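# Feed the board through the wall slot onto bearers

## Task

Pass the long board through the opening in the grey panel wall, with no part of it going over the top of the wall or around either end. Set it down flat on the tops of the two wooden bearers beyond the wall, running crosswise over each bearer rather than lengthwise along it. The bearers alone must support it: it may not touch the table, the wall or any offcut. Both bearers and every offcut must finish resting on the table top. The result must stay in place without the robot holding it. Finally the grippers must release the board, hold no other loose object, and move away.

## Robot and tools

ROBOT AND FRAME
Two six-joint arms, left_arm and right_arm, each with a parallel gripper. Every position is in one scene frame. Its origin is on the table top midway between the arms, +z is up, +x points out over the table, and left_arm sits on the +y side. The names left and right are arm labels, not image sides. Base poses: left_arm at (-0.036, +0.296, 0) m, quat_wxyz (+0.997, 0, 0, -0.080); right_arm at (-0.009, -0.372, 0) m, quat_wxyz (+1.000, 0, 0, -0.010).

Joint order, used in every row and every per-joint list: waist (joint1), shoulder (joint2), elbow (joint3), wrist pitch (joint4), wrist yaw (joint5), wrist roll (joint6). Stated ranges in rad: waist -2.618 to 3.054, shoulder 0.000 to 3.142, elbow 0.000 to 3.142, wrist pitch -1.571 to 1.571, wrist yaw -1.571 to 1.571, wrist roll -2.094 to 2.094. True ends may sit up to 0.036 rad off these.

The fingers point along the gripper's +z axis and close along its y axis. end_effector_position is the point between the pads, roughly 1 cm short of the fingertips. A wrist camera mount adds bulk near the gripper.

THE ROW
Every command uses a row of 14 numbers, each in [-1, 1], even when one arm is idle: left_arm's six joint values then its opening, followed by right_arm's six then its opening. Joint values are scaled offsets, not angles: 1.0 equals 1.202 rad for the waist, 1.258 for the shoulder, 1.238 for the elbow, 2.073 for wrist pitch, 2.022 for wrist yaw and wrist roll. The opening is an absolute setting: +1 fully open, -1 closed.

TOOLS
execute_actions(actions): a list of actions run in sequence. Each action is a table of 1 to 15 rows; each row lasts one 1/30 s step, and if fewer than 15 rows are given the last one repeats, so an action lasts 0.5 s. Joint offsets in every row of an action are measured from the angles at that action's start, not from the preceding row. An empty list only reports state. An action is rejected (both arms) if it would send a joint more than 0.036 rad beyond its range; if the first action fails this against the latest report, or any action is malformed, nothing in the call runs. A joint driven fully to its real end yields "joint sent to its limit".

move(target, speed, blocking): target is one row whose offsets count from the Joint positions in the latest result that printed them. All joints travel proportionally so they finish together, so grippers trace curves. speed (rad/s, 0.01 to 2, default 0.5) caps the joint with the longest travel; paths last 0.5 to 10 s and stop at 10 s if unfinished. Moves ignore obstacles and the other arm. Faster or deeper contact presses harder. blocking=false returns after 0.5 s; then only wait or stop are accepted until a result shows the move ended. The extra "move:" line gives the ending (done, off_target, moving, held, fault), limits=held or limits=none, and each arm's joint farthest from target.

wait(seconds): 0 to 10; arms keep their last command, a running move continues. stop(): brakes a running move; fingers keep going. zoom_image(camera, region): region [x0, y0, x1, y1] in pixels, at most 504 by 504. read_manual(section): only "licences"; no motion. finished_scene(scene): give the current scene number; irreversible, reports success.

Cameras: cam_head_left, cam_head_right, cam_high, cam_low (896x504 each), cam_left_wrist, cam_right_wrist (504x504 fisheye).

READING RESULTS
The state line gives each gripper's position in metres and quat_wxyz in the scene frame; it can drift from truth at long reach. Joint positions and Joint velocities list each arm's joints in rad and rad/s plus the pad gap in m (0.094 when fully open). grip_measured is the opening on the command scale. Joint targets are the angles currently being driven toward. Step readings list joint angles at sampled steps; HELD with an arm label means that arm's command was held back. "joint command not followed" means a clearance check altered targets. MOTOR HOT warns at 75 C; at 90 C the arm halts for 10 s; at 100 C it goes limp and falls. FAULT lines report stops.

MOTION NOTES
Per step each joint target stays within a lead of its measured angle: 0.202 rad waist, 0.258 shoulder, 0.238 elbow, 0.573 wrist pitch, 0.522 wrist yaw and roll; also targets are scaled back if they would shift the gripper over 70 mm. Big offsets thus need several actions; finish an incomplete motion with a new command. Sending zeros can let an arm sag; to hold, command offsets back to desired angles, then zeros, adding more where a joint lags. The robot keeps its last command while you think.

GRIPPING
To hold, command an opening about 0.03 below grip_measured; smaller margins grip more gently. Pads give roughly 50 to 62 N, less on very thin parts; readings may be off by about 1 mm.

AVOID
Keep the board inside the slot path, never over or around the wall. Don't drop, slam or shove hard, don't knock anything off the table, and keep the arms from striking each other. Loose objects may occasionally get a small push. Finish with grippers open and clear.

Each tool is called after ">>>" by a JSON object that holds its "method" and its "body".

## Session

I'll start by looking at the scene.

>>> {"method": "execute_actions", "body": {"actions": []}}

Scene clock: 0.00 s.
left_arm: end_effector_position=(+0.3379, +0.2969, +0.3569) grip_measured=+1.000 end_effector_quat_wxyz=(+0.219, +0.416, +0.644, +0.603) | right_arm: end_effector_position=(+0.5263, -0.1497, +0.2995) grip_measured=+1.000 end_effector_quat_wxyz=(+0.719, -0.550, +0.410, +0.110)
Joint names: [waist, shoulder, elbow, wrist pitch, wrist yaw, wrist roll]
Joint positions: left_arm=[-0.265  1.271  1.199 -0.287 -1.046  1.482  0.094] | right_arm=[ 0.162  2.058  1.539  0.617 -0.939 -0.699  0.094]
Joint velocities: left_arm=[ 0.002  0.017 -0.002 -0.007 -0.022  0.007  0.   ] | right_arm=[-0.022 -0.007 -0.007 -0.051 -0.095 -0.066  0.   ]
Motor temperatures (°C, as the motors report them): left_arm=[16 15 14 17 15 14] | right_arm=[17 17 13 15 14 16]
Joint targets: left_arm=[-0.265 1.264 1.208 -0.288 -1.049 1.475] | right_arm=[0.162 2.051 1.546 0.610 -0.937 -0.694]

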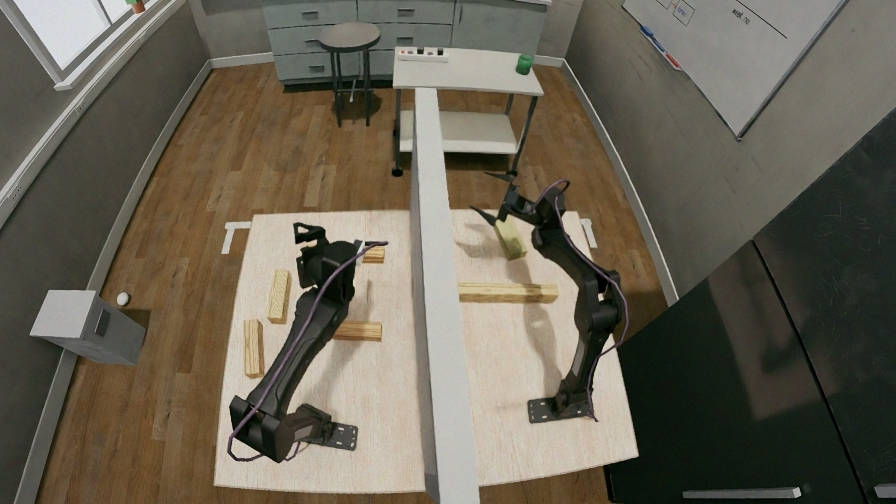

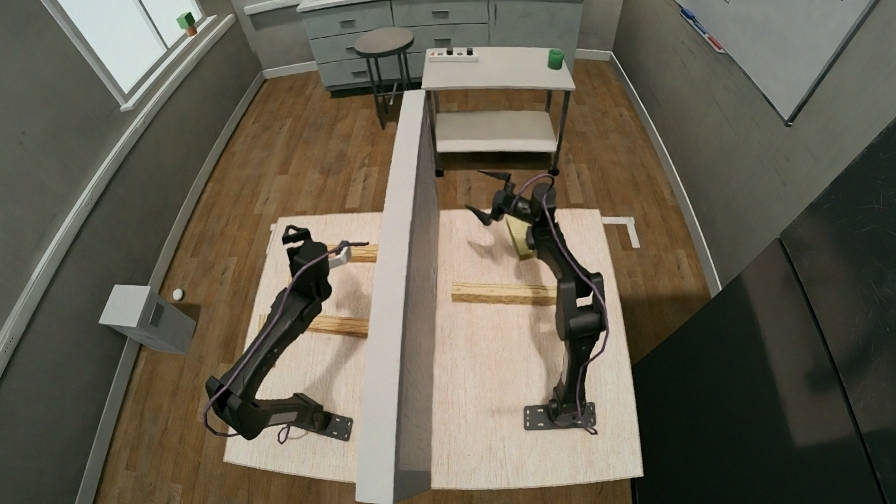

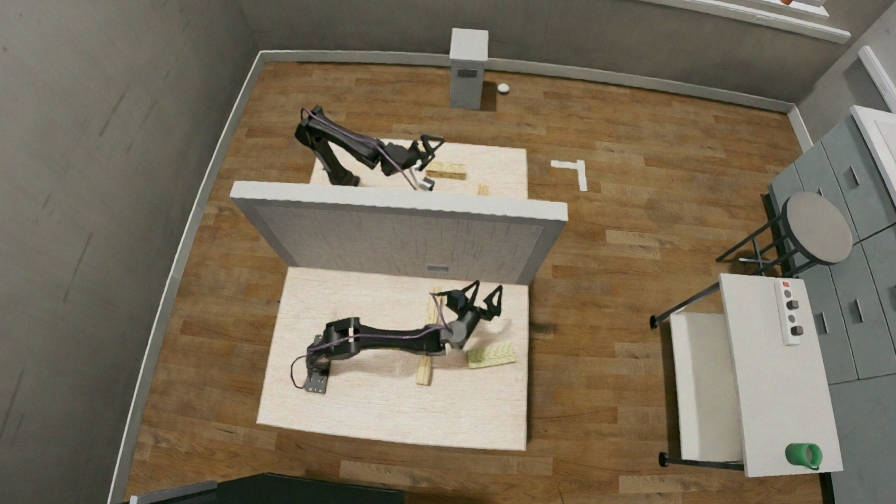

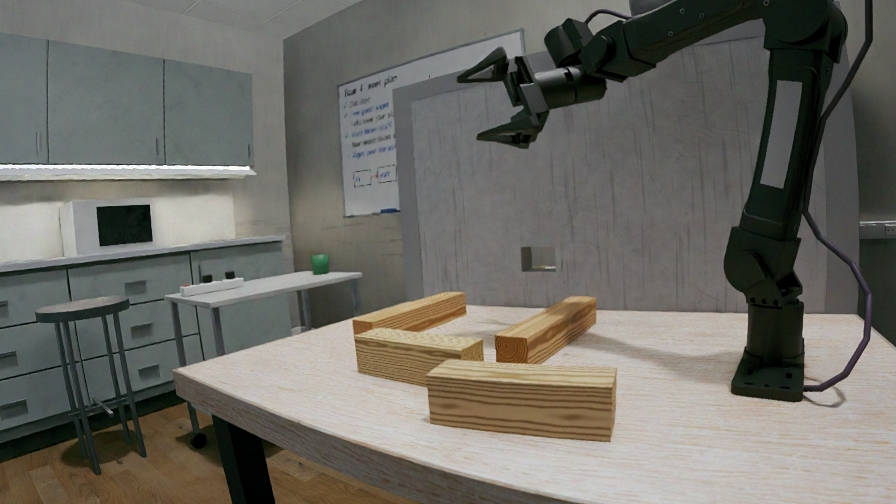

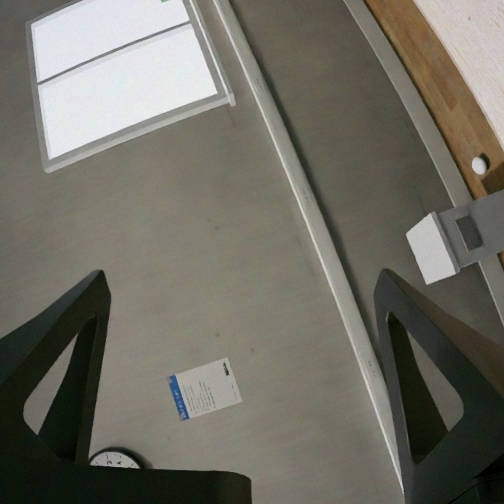

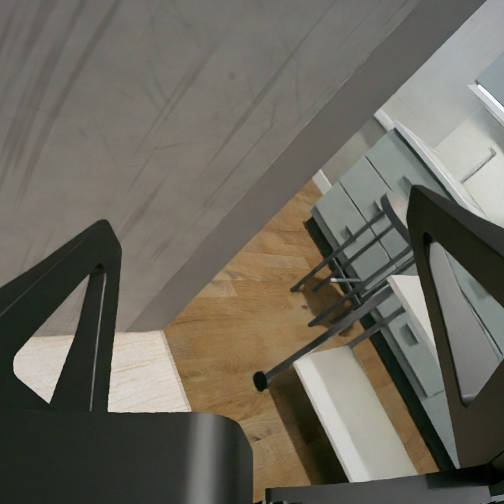

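>>> {"method": "zoom_image", "body": {"camera": "cam_head_left", "region": [200, 160, 650, 504]}}

>>> {"method": "zoom_image", "body": {"camera": "cam_high", "region": [230, 100, 600, 460]}}

>>> {"method": "zoom_image", "body": {"camera": "cam_low", "region": [330, 180, 830, 470]}}

Region (200, 160, 650, 504) of cam_head_left's 896x504 image, scaled by 1.120, with more detail than that image has; it fills the top 385 rows of this view, and the rest is white.

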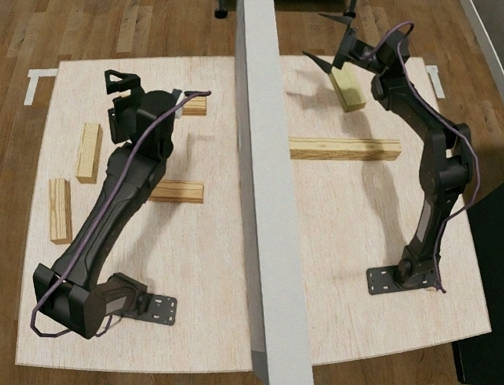

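Region (230, 100, 600, 460) of cam_high's 896x504 image, scaled by 1.362, with more detail than that image has; it fills the top 490 rows of this view, and the rest is white.

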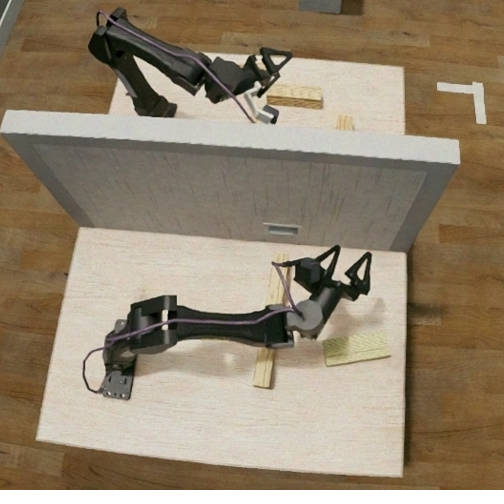

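Region (330, 180, 830, 470) of cam_low's 896x504 image, scaled by 1.008, with more detail than that image has; it fills the top 292 rows of this view, and the rest is white.

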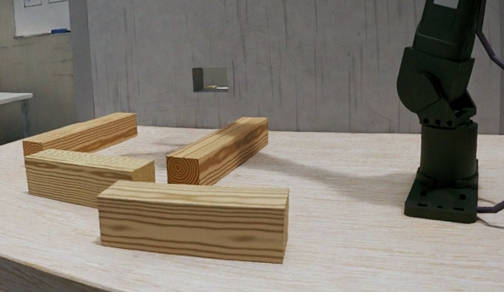

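>>> {"method": "zoom_image", "body": {"camera": "cam_head_right", "region": [400, 200, 640, 340]}}

>>> {"method": "zoom_image", "body": {"camera": "cam_high", "region": [360, 240, 560, 400]}}

>>> {"method": "zoom_image", "body": {"camera": "cam_low", "region": [470, 210, 620, 330]}}

Region (400, 200, 640, 340) of cam_head_right's 896x504 image, scaled by 2.100, with more detail than that image has; it fills the top 294 rows of this view, and the rest is white.

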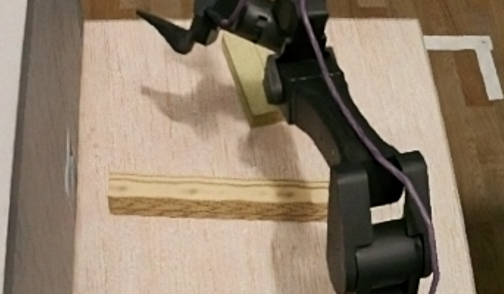

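Region (360, 240, 560, 400) of cam_high's 896x504 image, scaled by 2.520, with more detail than that image has; it fills the top 403 rows of this view, and the rest is white.

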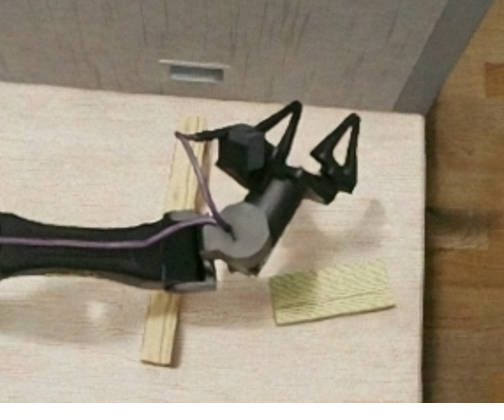

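Region (470, 210, 620, 330) of cam_low's 896x504 image, scaled by 3.360, with more detail than that image has; it fills the top 403 rows of this view, and the rest is white.

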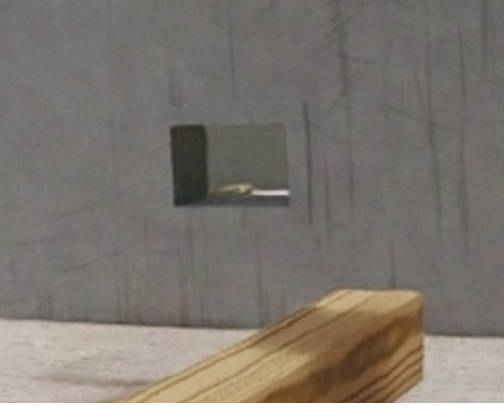

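>>> {"method": "move", "body": {"target": [0.109, 0.039, 0.223, -0.467, 0.517, -0.733, 1, -0.320, -0.0835, -0.0186, -0.9585, 0.0905, -0.598, 1], "speed": 1.0}}

Scene clock: 8.10 s.
left_arm: end_effector_position=(+0.2475, +0.2100, +0.2444) grip_measured=+1.000 end_effector_quat_wxyz=(+0.229, +0.149, +0.962, -0.029) | right_arm: end_effector_position=(+0.3382, -0.3303, +0.1156) grip_measured=+1.000 end_effector_quat_wxyz=(-0.269, +0.657, -0.653, -0.264)
Joint names: [waist, shoulder, elbow, wrist pitch, wrist yaw, wrist roll]
Joint positions: left_arm=[-0.143  1.304  1.442 -1.243 -0.01   0.006  0.094] | right_arm=[-0.216  1.976  1.539 -1.353 -0.746 -1.901  0.094]
Joint velocities: left_arm=[-0.012 -0.012 -0.002 -0.051  0.022 -0.095  0.   ] | right_arm=[ 0.002 -0.012  0.017 -0.037 -0.051 -0.051  0.   ]
Motor temperatures (°C, as the motors report them): left_arm=[16 15 15 18 15 14] | right_arm=[17 20 14 17 14 16]
Joint targets: left_arm=[-0.134 1.320 1.475 -1.255 -0.000 0.000] | right_arm=[-0.223 1.953 1.516 -1.369 -0.756 -1.908]
move: off_target (left_arm, right_arm); limits=none; left_arm: farthest joint: the elbow, 0.033 radians from its target (0.276 radians at the start); right_arm: farthest joint: the shoulder, 0.023 radians from its target (0.106 radians at the start)

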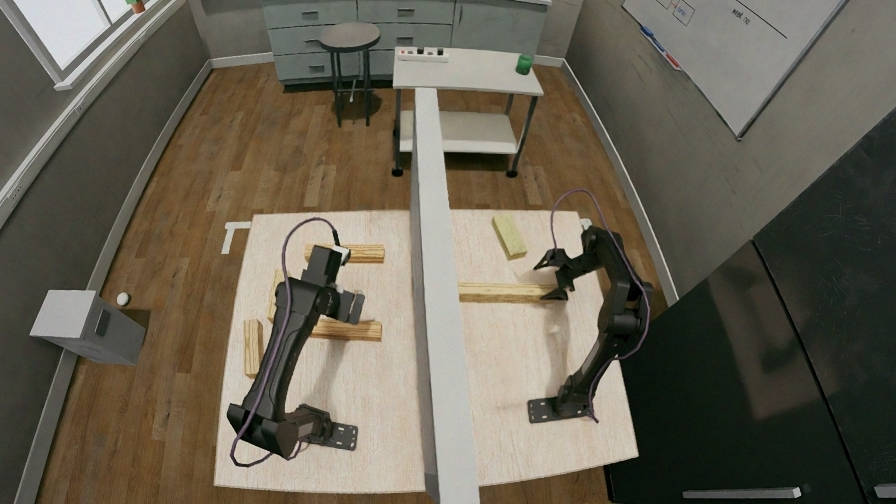

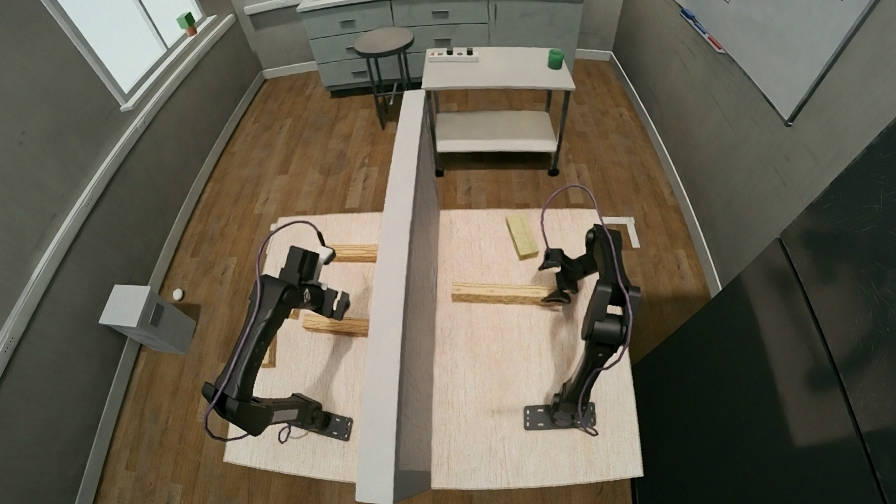

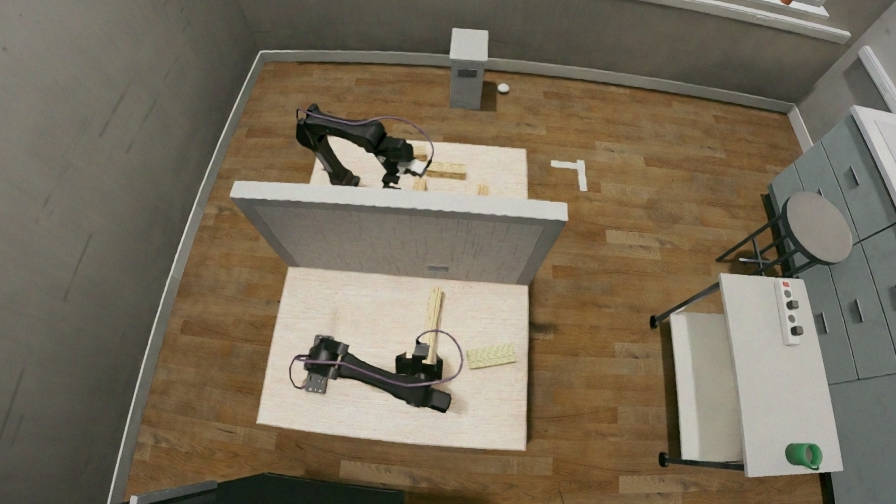

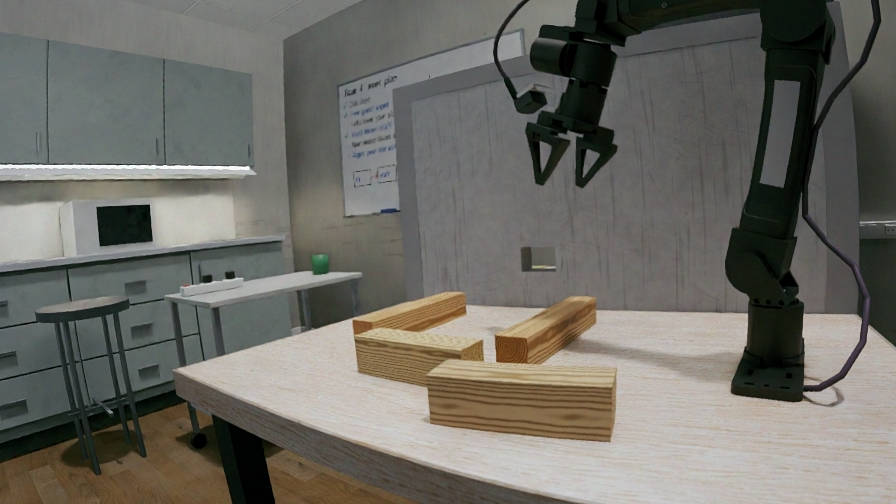

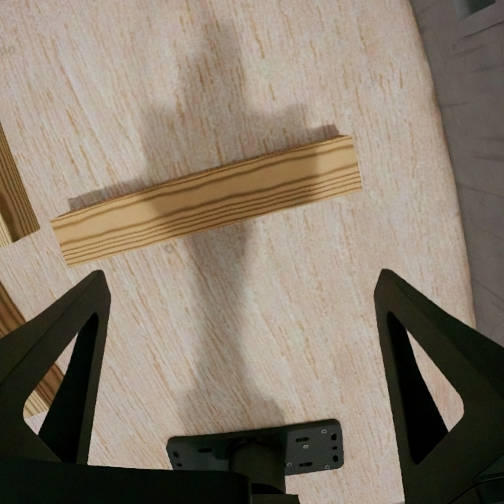

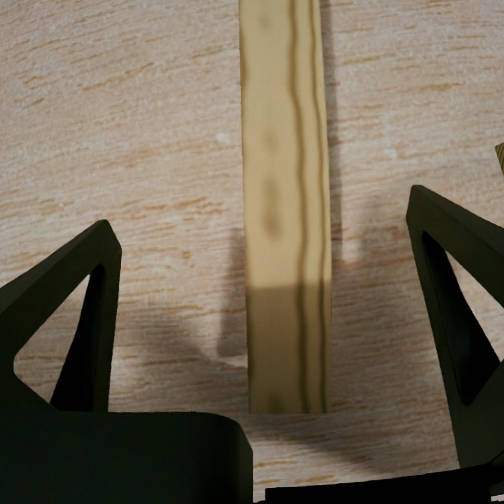

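>>> {"method": "move", "body": {"target": [0.059, 0.186, 0.094, 0.185, 0.005, -0.003, 1, -0.0874, 0.1089, -0.063, 0.0868, -0.003, -0.0163, 1], "speed": 0.4}}

Scene clock: 14.27 s.
left_arm: end_effector_position=(+0.3661, +0.2002, +0.2495) grip_measured=+1.000 end_effector_quat_wxyz=(+0.338, +0.113, +0.934, -0.036) | right_arm: end_effector_position=(+0.3535, -0.3700, +0.0544) grip_measured=+1.000 end_effector_quat_wxyz=(-0.279, +0.633, -0.678, -0.250)
Joint names: [waist, shoulder, elbow, wrist pitch, wrist yaw, wrist roll]
Joint positions: left_arm=[-0.079  1.53   1.524 -0.871 -0.009  0.005  0.094] | right_arm=[-0.315  2.106  1.48  -1.178 -0.739 -1.928  0.094]
Joint velocities: left_arm=[-0.002 -0.017 -0.007  0.007 -0.022 -0.022  0.   ] | right_arm=[-0.027  0.007  0.012 -0.037 -0.007 -0.051  0.   ]
Motor temperatures (°C, as the motors report them): left_arm=[16 15 16 18 15 14] | right_arm=[17 21 14 16 14 16]
Joint targets: left_arm=[-0.072 1.538 1.559 -0.860 0.000 -0.000] | right_arm=[-0.321 2.114 1.461 -1.173 -0.752 -1.935]
move: off_target (left_arm); limits=none; left_arm: farthest joint: the elbow, 0.035 radians from its target (0.116 radians at the start); right_arm: farthest joint: the elbow, 0.019 radians from its target (0.078 radians at the start)

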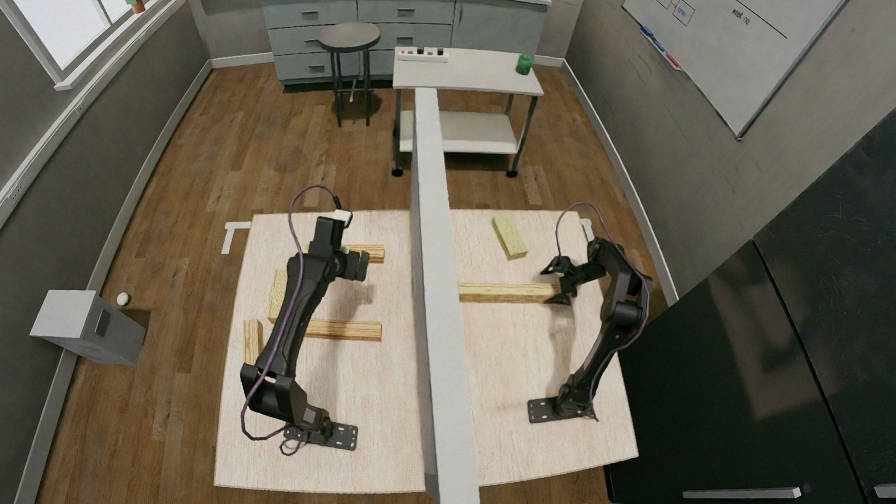

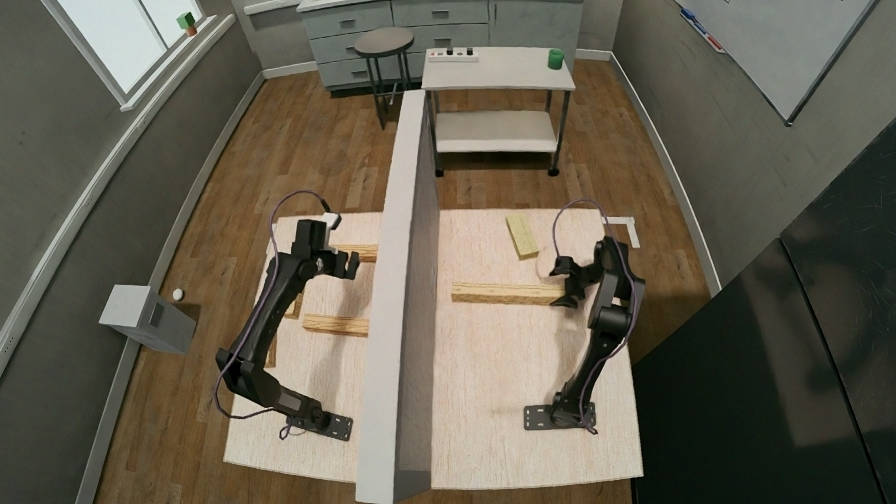

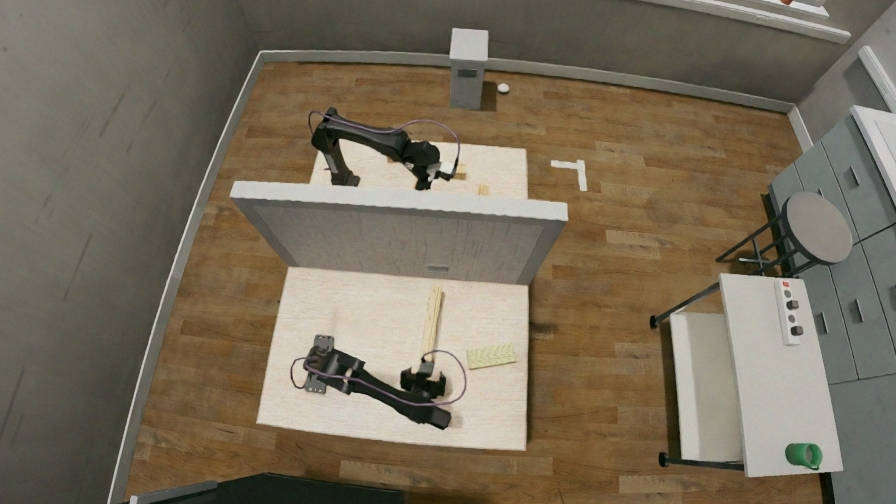

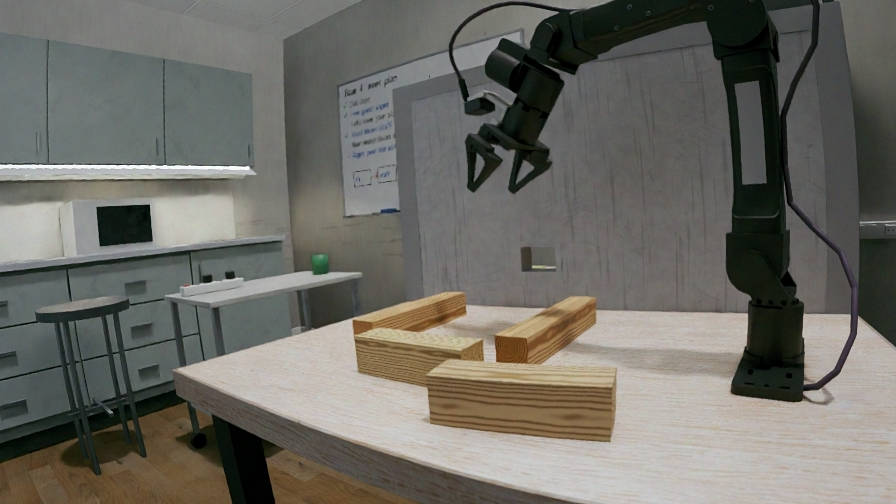

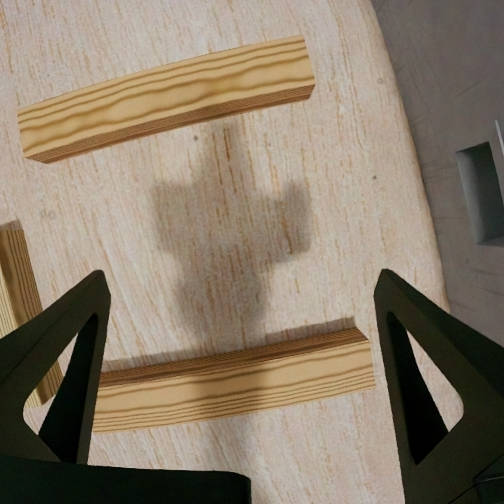

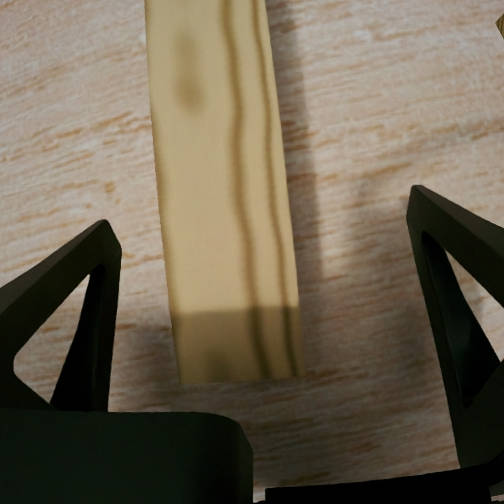

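>>> {"method": "move", "body": {"target": [0.0566, 0.4436, 0.4378, -0.2311, 0.3858, 0.6558, 1, -0.0208, 0.0135, -0.100, 0.0415, -0.0104, -0.0148, 1], "speed": 0.7}}

Scene clock: 18.93 s.
left_arm: end_effector_position=(+0.3699, +0.1002, +0.2004) grip_measured=+1.000 end_effector_quat_wxyz=(+0.272, +0.659, +0.653, -0.256) | right_arm: end_effector_position=(+0.3389, -0.3711, +0.0312) grip_measured=+1.000 end_effector_quat_wxyz=(-0.276, +0.633, -0.678, -0.252)
Joint names: [waist, shoulder, elbow, wrist pitch, wrist yaw, wrist roll]
Joint positions: left_arm=[-0.019  2.08   2.034 -1.333  0.746  1.325  0.094] | right_arm=[-0.33   2.106  1.377 -1.096 -0.732 -1.951  0.094]
Joint velocities: left_arm=[-0.002  0.002  0.017 -0.007  0.007 -0.051  0.   ] | right_arm=[ 0.007 -0.002 -0.002 -0.022  0.022  0.007  0.   ]
Motor temperatures (°C, as the motors report them): left_arm=[16 16 17 18 15 14] | right_arm=[17 21 14 16 14 16]
Joint targets: left_arm=[-0.011 2.088 2.066 -1.350 0.771 1.331] | right_arm=[-0.339 2.123 1.356 -1.092 -0.760 -1.958]
move: off_target (left_arm, right_arm); limits=none; left_arm: farthest joint: the elbow, 0.032 radians from its target (0.542 radians at the start); right_arm: farthest joint: the wrist yaw, 0.028 radians from its target (0.021 radians at the start)

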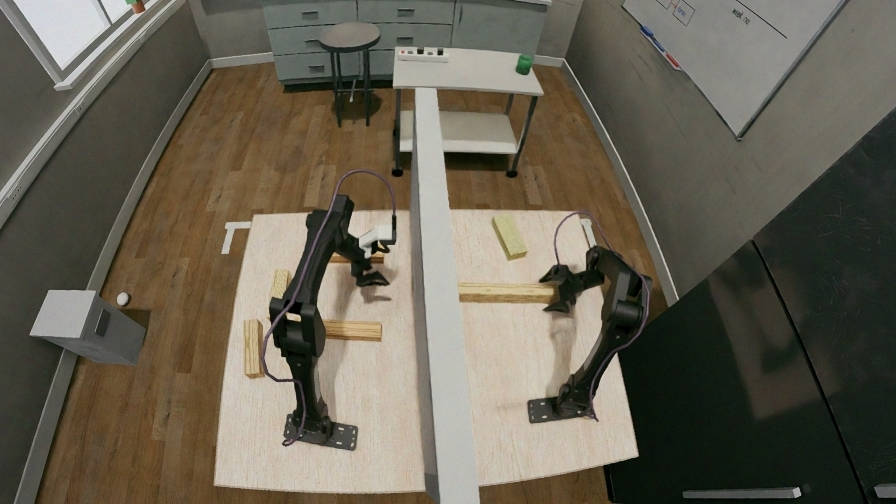

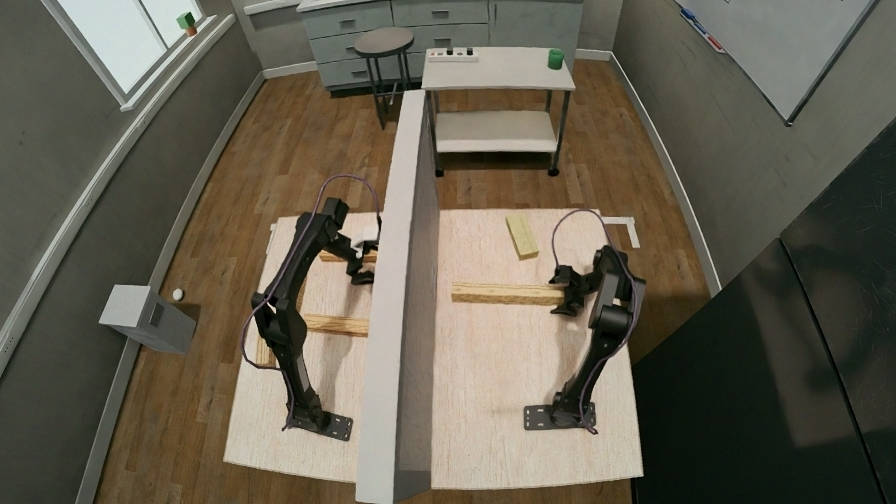

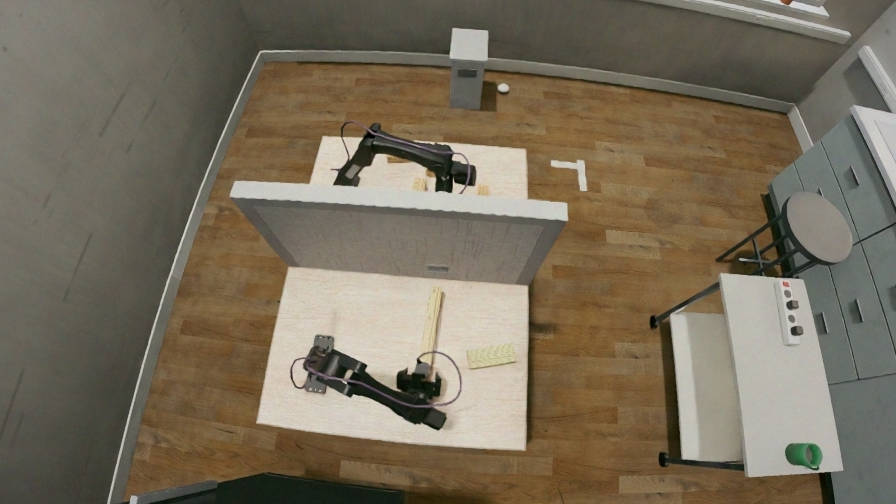

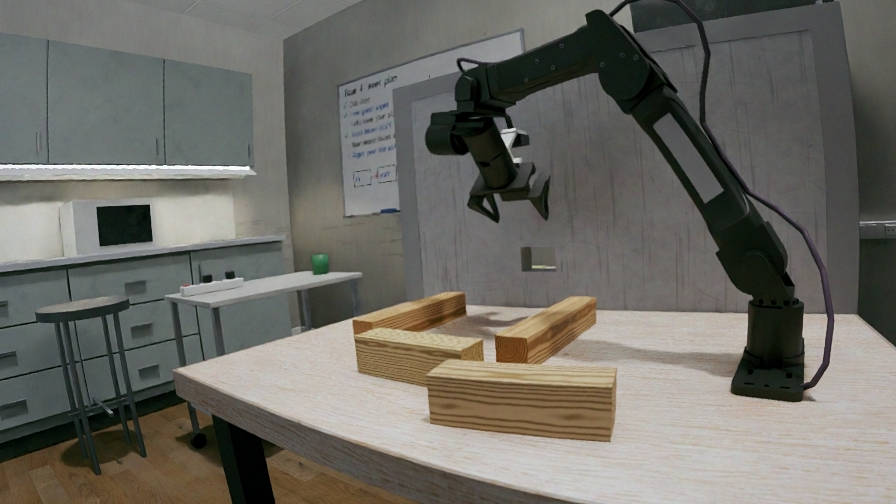

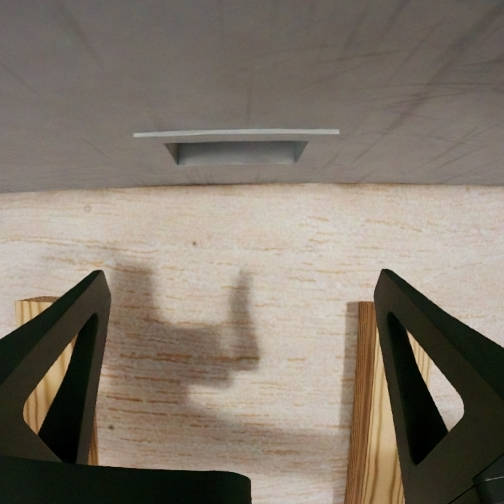

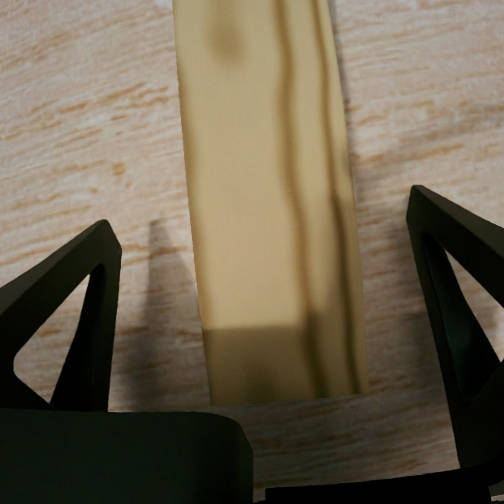

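>>> {"method": "move", "body": {"target": [0.0067, 0.0064, 0.0258, -0.0082, 0.0124, 0.003, 1, 0.001, 0.0445, 0.0024, 0.0198, -0.0237, 0.003, 1], "speed": 0.1}}

Scene clock: 20.67 s.
left_arm: end_effector_position=(+0.3698, +0.1002, +0.2005) grip_measured=+1.000 end_effector_quat_wxyz=(+0.272, +0.659, +0.652, -0.256) | right_arm: end_effector_position=(+0.3430, -0.3700, +0.0176) grip_measured=+1.000 end_effector_quat_wxyz=(-0.283, +0.628, -0.677, -0.259)
Joint names: [waist, shoulder, elbow, wrist pitch, wrist yaw, wrist roll]
Joint positions: left_arm=[-0.019  2.08   2.034 -1.333  0.746  1.326  0.094] | right_arm=[-0.33   2.151  1.377 -1.059 -0.751 -1.95   0.094]
Joint velocities: left_arm=[ 0.022 -0.007 -0.007  0.037  0.066 -0.066  0.   ] | right_arm=[-0.002  0.007  0.007 -0.007  0.022 -0.037  0.   ]
Motor temperatures (°C, as the motors report them): left_arm=[16 16 17 18 15 14] | right_arm=[17 21 14 16 14 16]
Joint targets: left_arm=[-0.011 2.088 2.066 -1.350 0.771 1.331] | right_arm=[-0.329 2.162 1.380 -1.055 -0.780 -1.945]
move: off_target (left_arm, right_arm); limits=none; left_arm: farthest joint: the elbow, 0.032 radians from its target (0.032 radians at the start); right_arm: farthest joint: the wrist yaw, 0.029 radians from its target (0.047 radians at the start)

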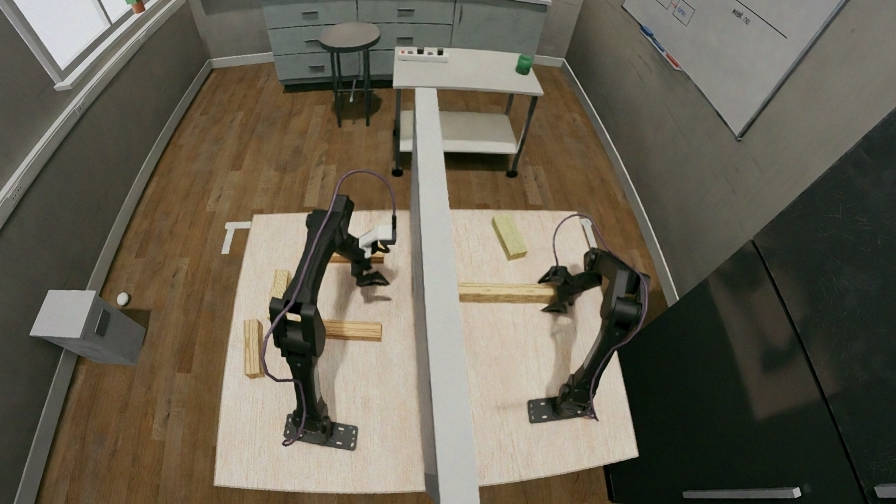

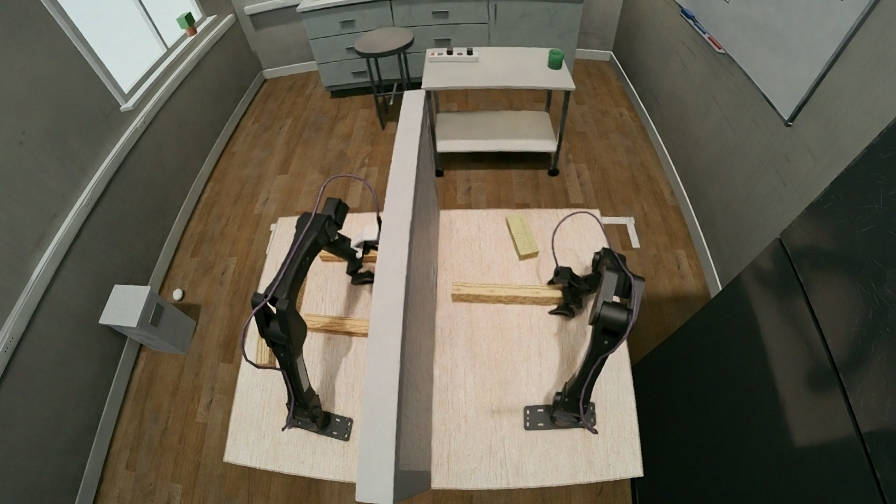

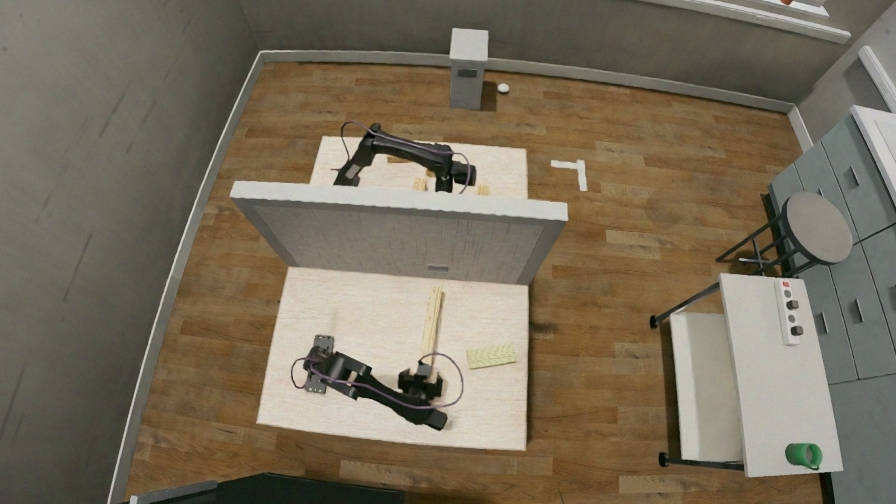

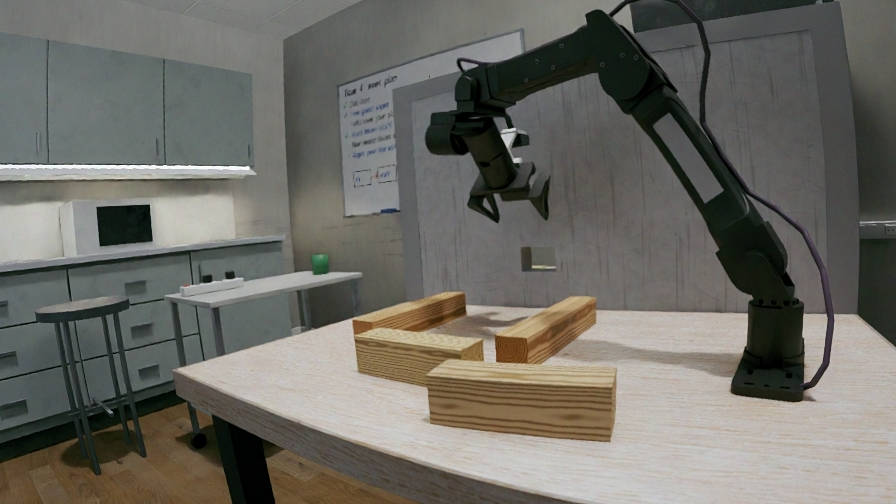

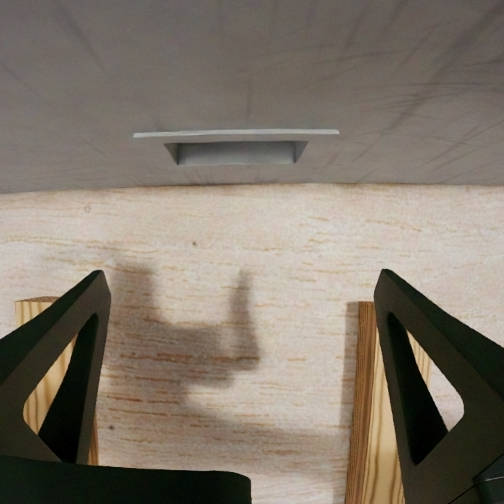

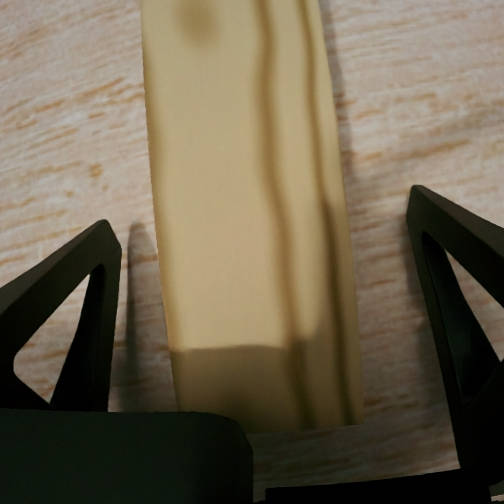

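>>> {"method": "execute_actions", "body": {"actions": [[[0.0067, 0.0064, 0.0258, -0.0082, 0.0124, 0.0025, 1, 0.001, 0.003, 0.0024, 0.002, -0.0143, 0.0025, 0.2]], [[0.0067, 0.0064, 0.0258, -0.0082, 0.0124, 0.0025, 1, 0.001, 0.003, 0.0024, 0.002, -0.0143, 0.0025, -0.1]]]}}

Scene clock: 21.90 s.
left_arm: end_effector_position=(+0.3698, +0.1001, +0.2006) grip_measured=+1.000 end_effector_quat_wxyz=(+0.272, +0.659, +0.652, -0.257) | right_arm: end_effector_position=(+0.3432, -0.3700, +0.0177) grip_measured=-0.097 end_effector_quat_wxyz=(-0.283, +0.628, -0.677, -0.259)
Joint names: [waist, shoulder, elbow, wrist pitch, wrist yaw, wrist roll]
Joint positions: left_arm=[-0.019  2.08   2.034 -1.333  0.747  1.326  0.094] | right_arm=[-0.33   2.151  1.377 -1.058 -0.752 -1.95   0.042]
Joint velocities: left_arm=[-0.002  0.012 -0.002 -0.066  0.022  0.022  0.   ] | right_arm=[-0.012 -0.027 -0.007 -0.022  0.022  0.037  0.   ]
Motor temperatures (°C, as the motors report them): left_arm=[16 17 17 18 15 14] | right_arm=[17 21 14 16 14 16]
Joint targets: left_arm=[-0.011 2.088 2.066 -1.350 0.772 1.331] | right_arm=[-0.329 2.155 1.380 -1.054 -0.781 -1.945]
Step readings (joint positions; steps 1 to 15: 1st action; 16 to 30: 2nd action):
0: left_arm=[-0.019 2.080 2.034 -1.333 0.746 1.326] | right_arm=[-0.330 2.151 1.377 -1.059 -0.752 -1.950]
1: left_arm=[-0.019 2.080 2.034 -1.333 0.746 1.326] | right_arm=[-0.330 2.151 1.377 -1.059 -0.752 -1.950]
2: left_arm=[-0.019 2.080 2.034 -1.333 0.747 1.326] | right_arm=[-0.330 2.151 1.377 -1.059 -0.752 -1.950]
4: left_arm=[-0.019 2.080 2.034 -1.333 0.747 1.326] | right_arm=[-0.330 2.151 1.377 -1.059 -0.752 -1.950]
8: left_arm=[-0.019 2.080 2.034 -1.333 0.747 1.326] | right_arm=[-0.330 2.151 1.377 -1.059 -0.752 -1.950]
15: left_arm=[-0.019 2.080 2.034 -1.333 0.747 1.326] | right_arm=[-0.330 2.151 1.377 -1.059 -0.752 -1.950]
16: left_arm=[-0.019 2.080 2.034 -1.333 0.747 1.326] | right_arm=[-0.330 2.151 1.377 -1.058 -0.752 -1.950]
17: left_arm=[-0.019 2.080 2.034 -1.333 0.747 1.326] | right_arm=[-0.330 2.151 1.377 -1.058 -0.752 -1.950]
19: left_arm=[-0.019 2.080 2.034 -1.333 0.747 1.326] | right_arm=[-0.330 2.151 1.377 -1.058 -0.752 -1.950]
23: left_arm=[-0.019 2.080 2.034 -1.333 0.747 1.326] | right_arm=[-0.330 2.151 1.377 -1.058 -0.752 -1.950]
30: Joint positions above

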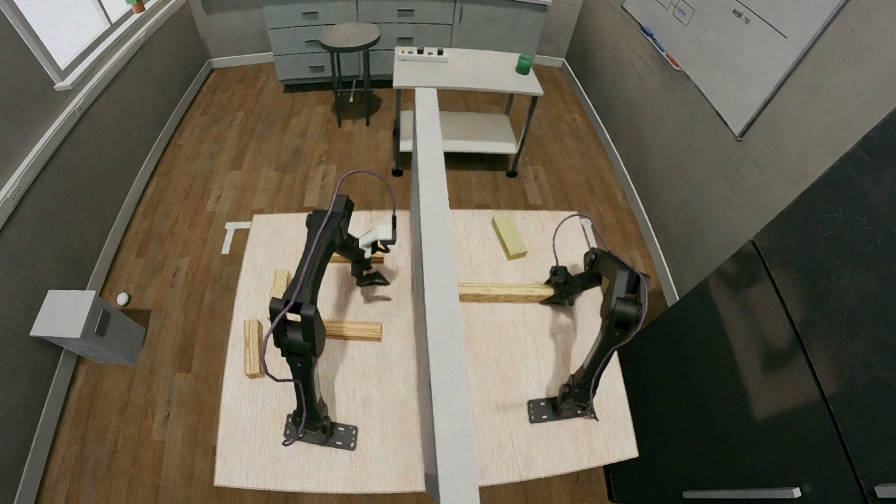

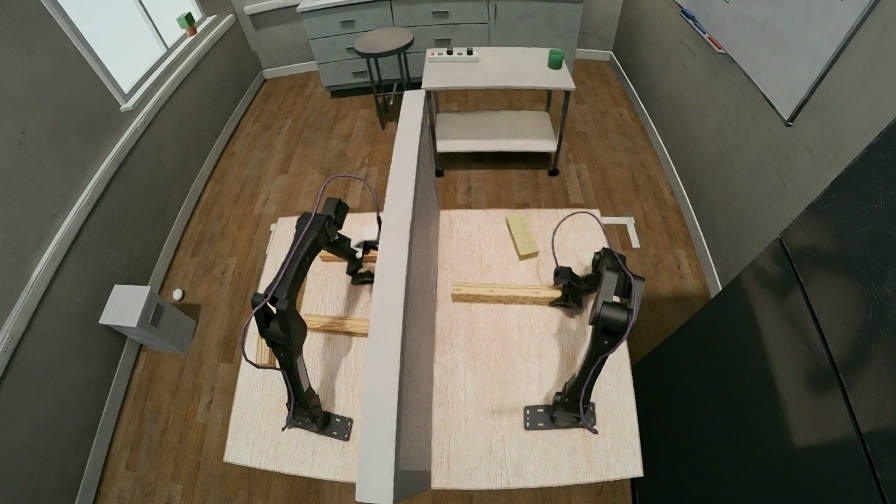

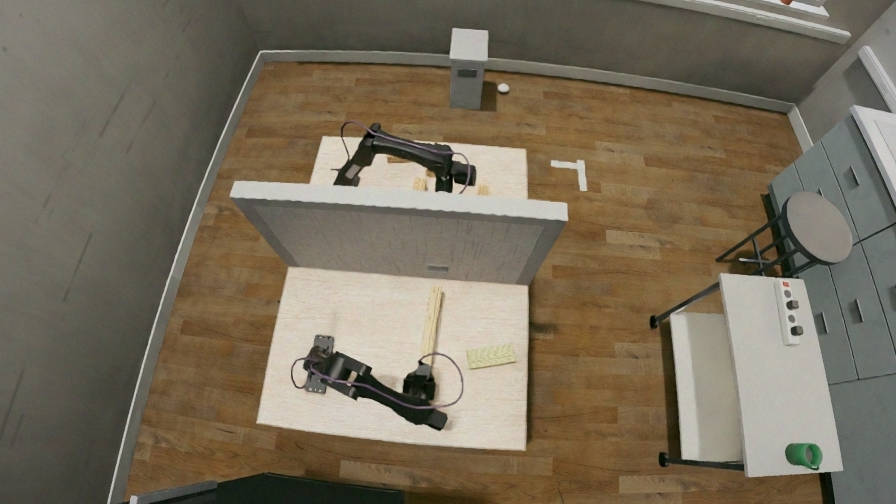

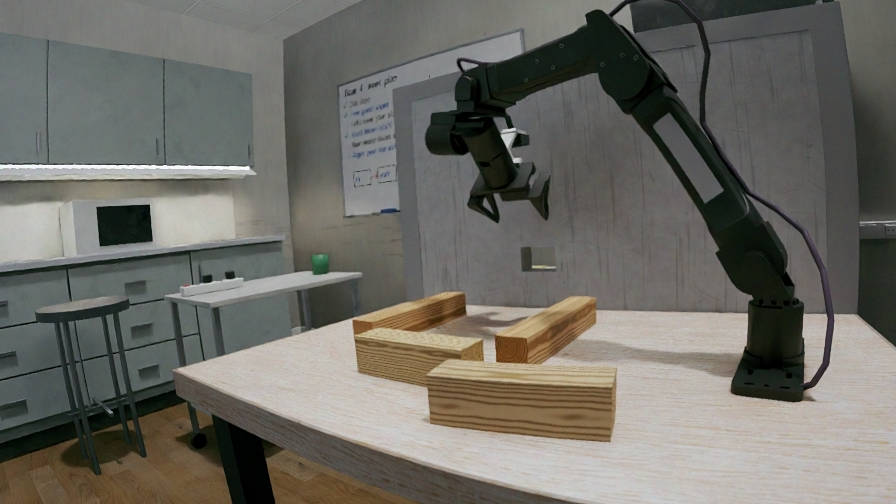

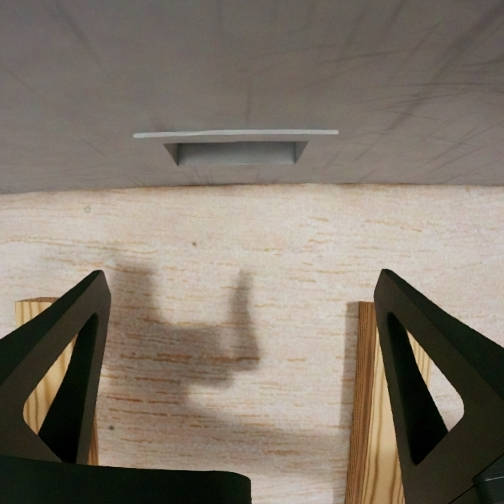

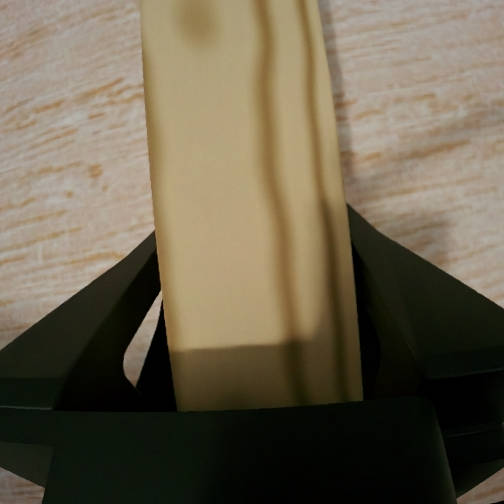

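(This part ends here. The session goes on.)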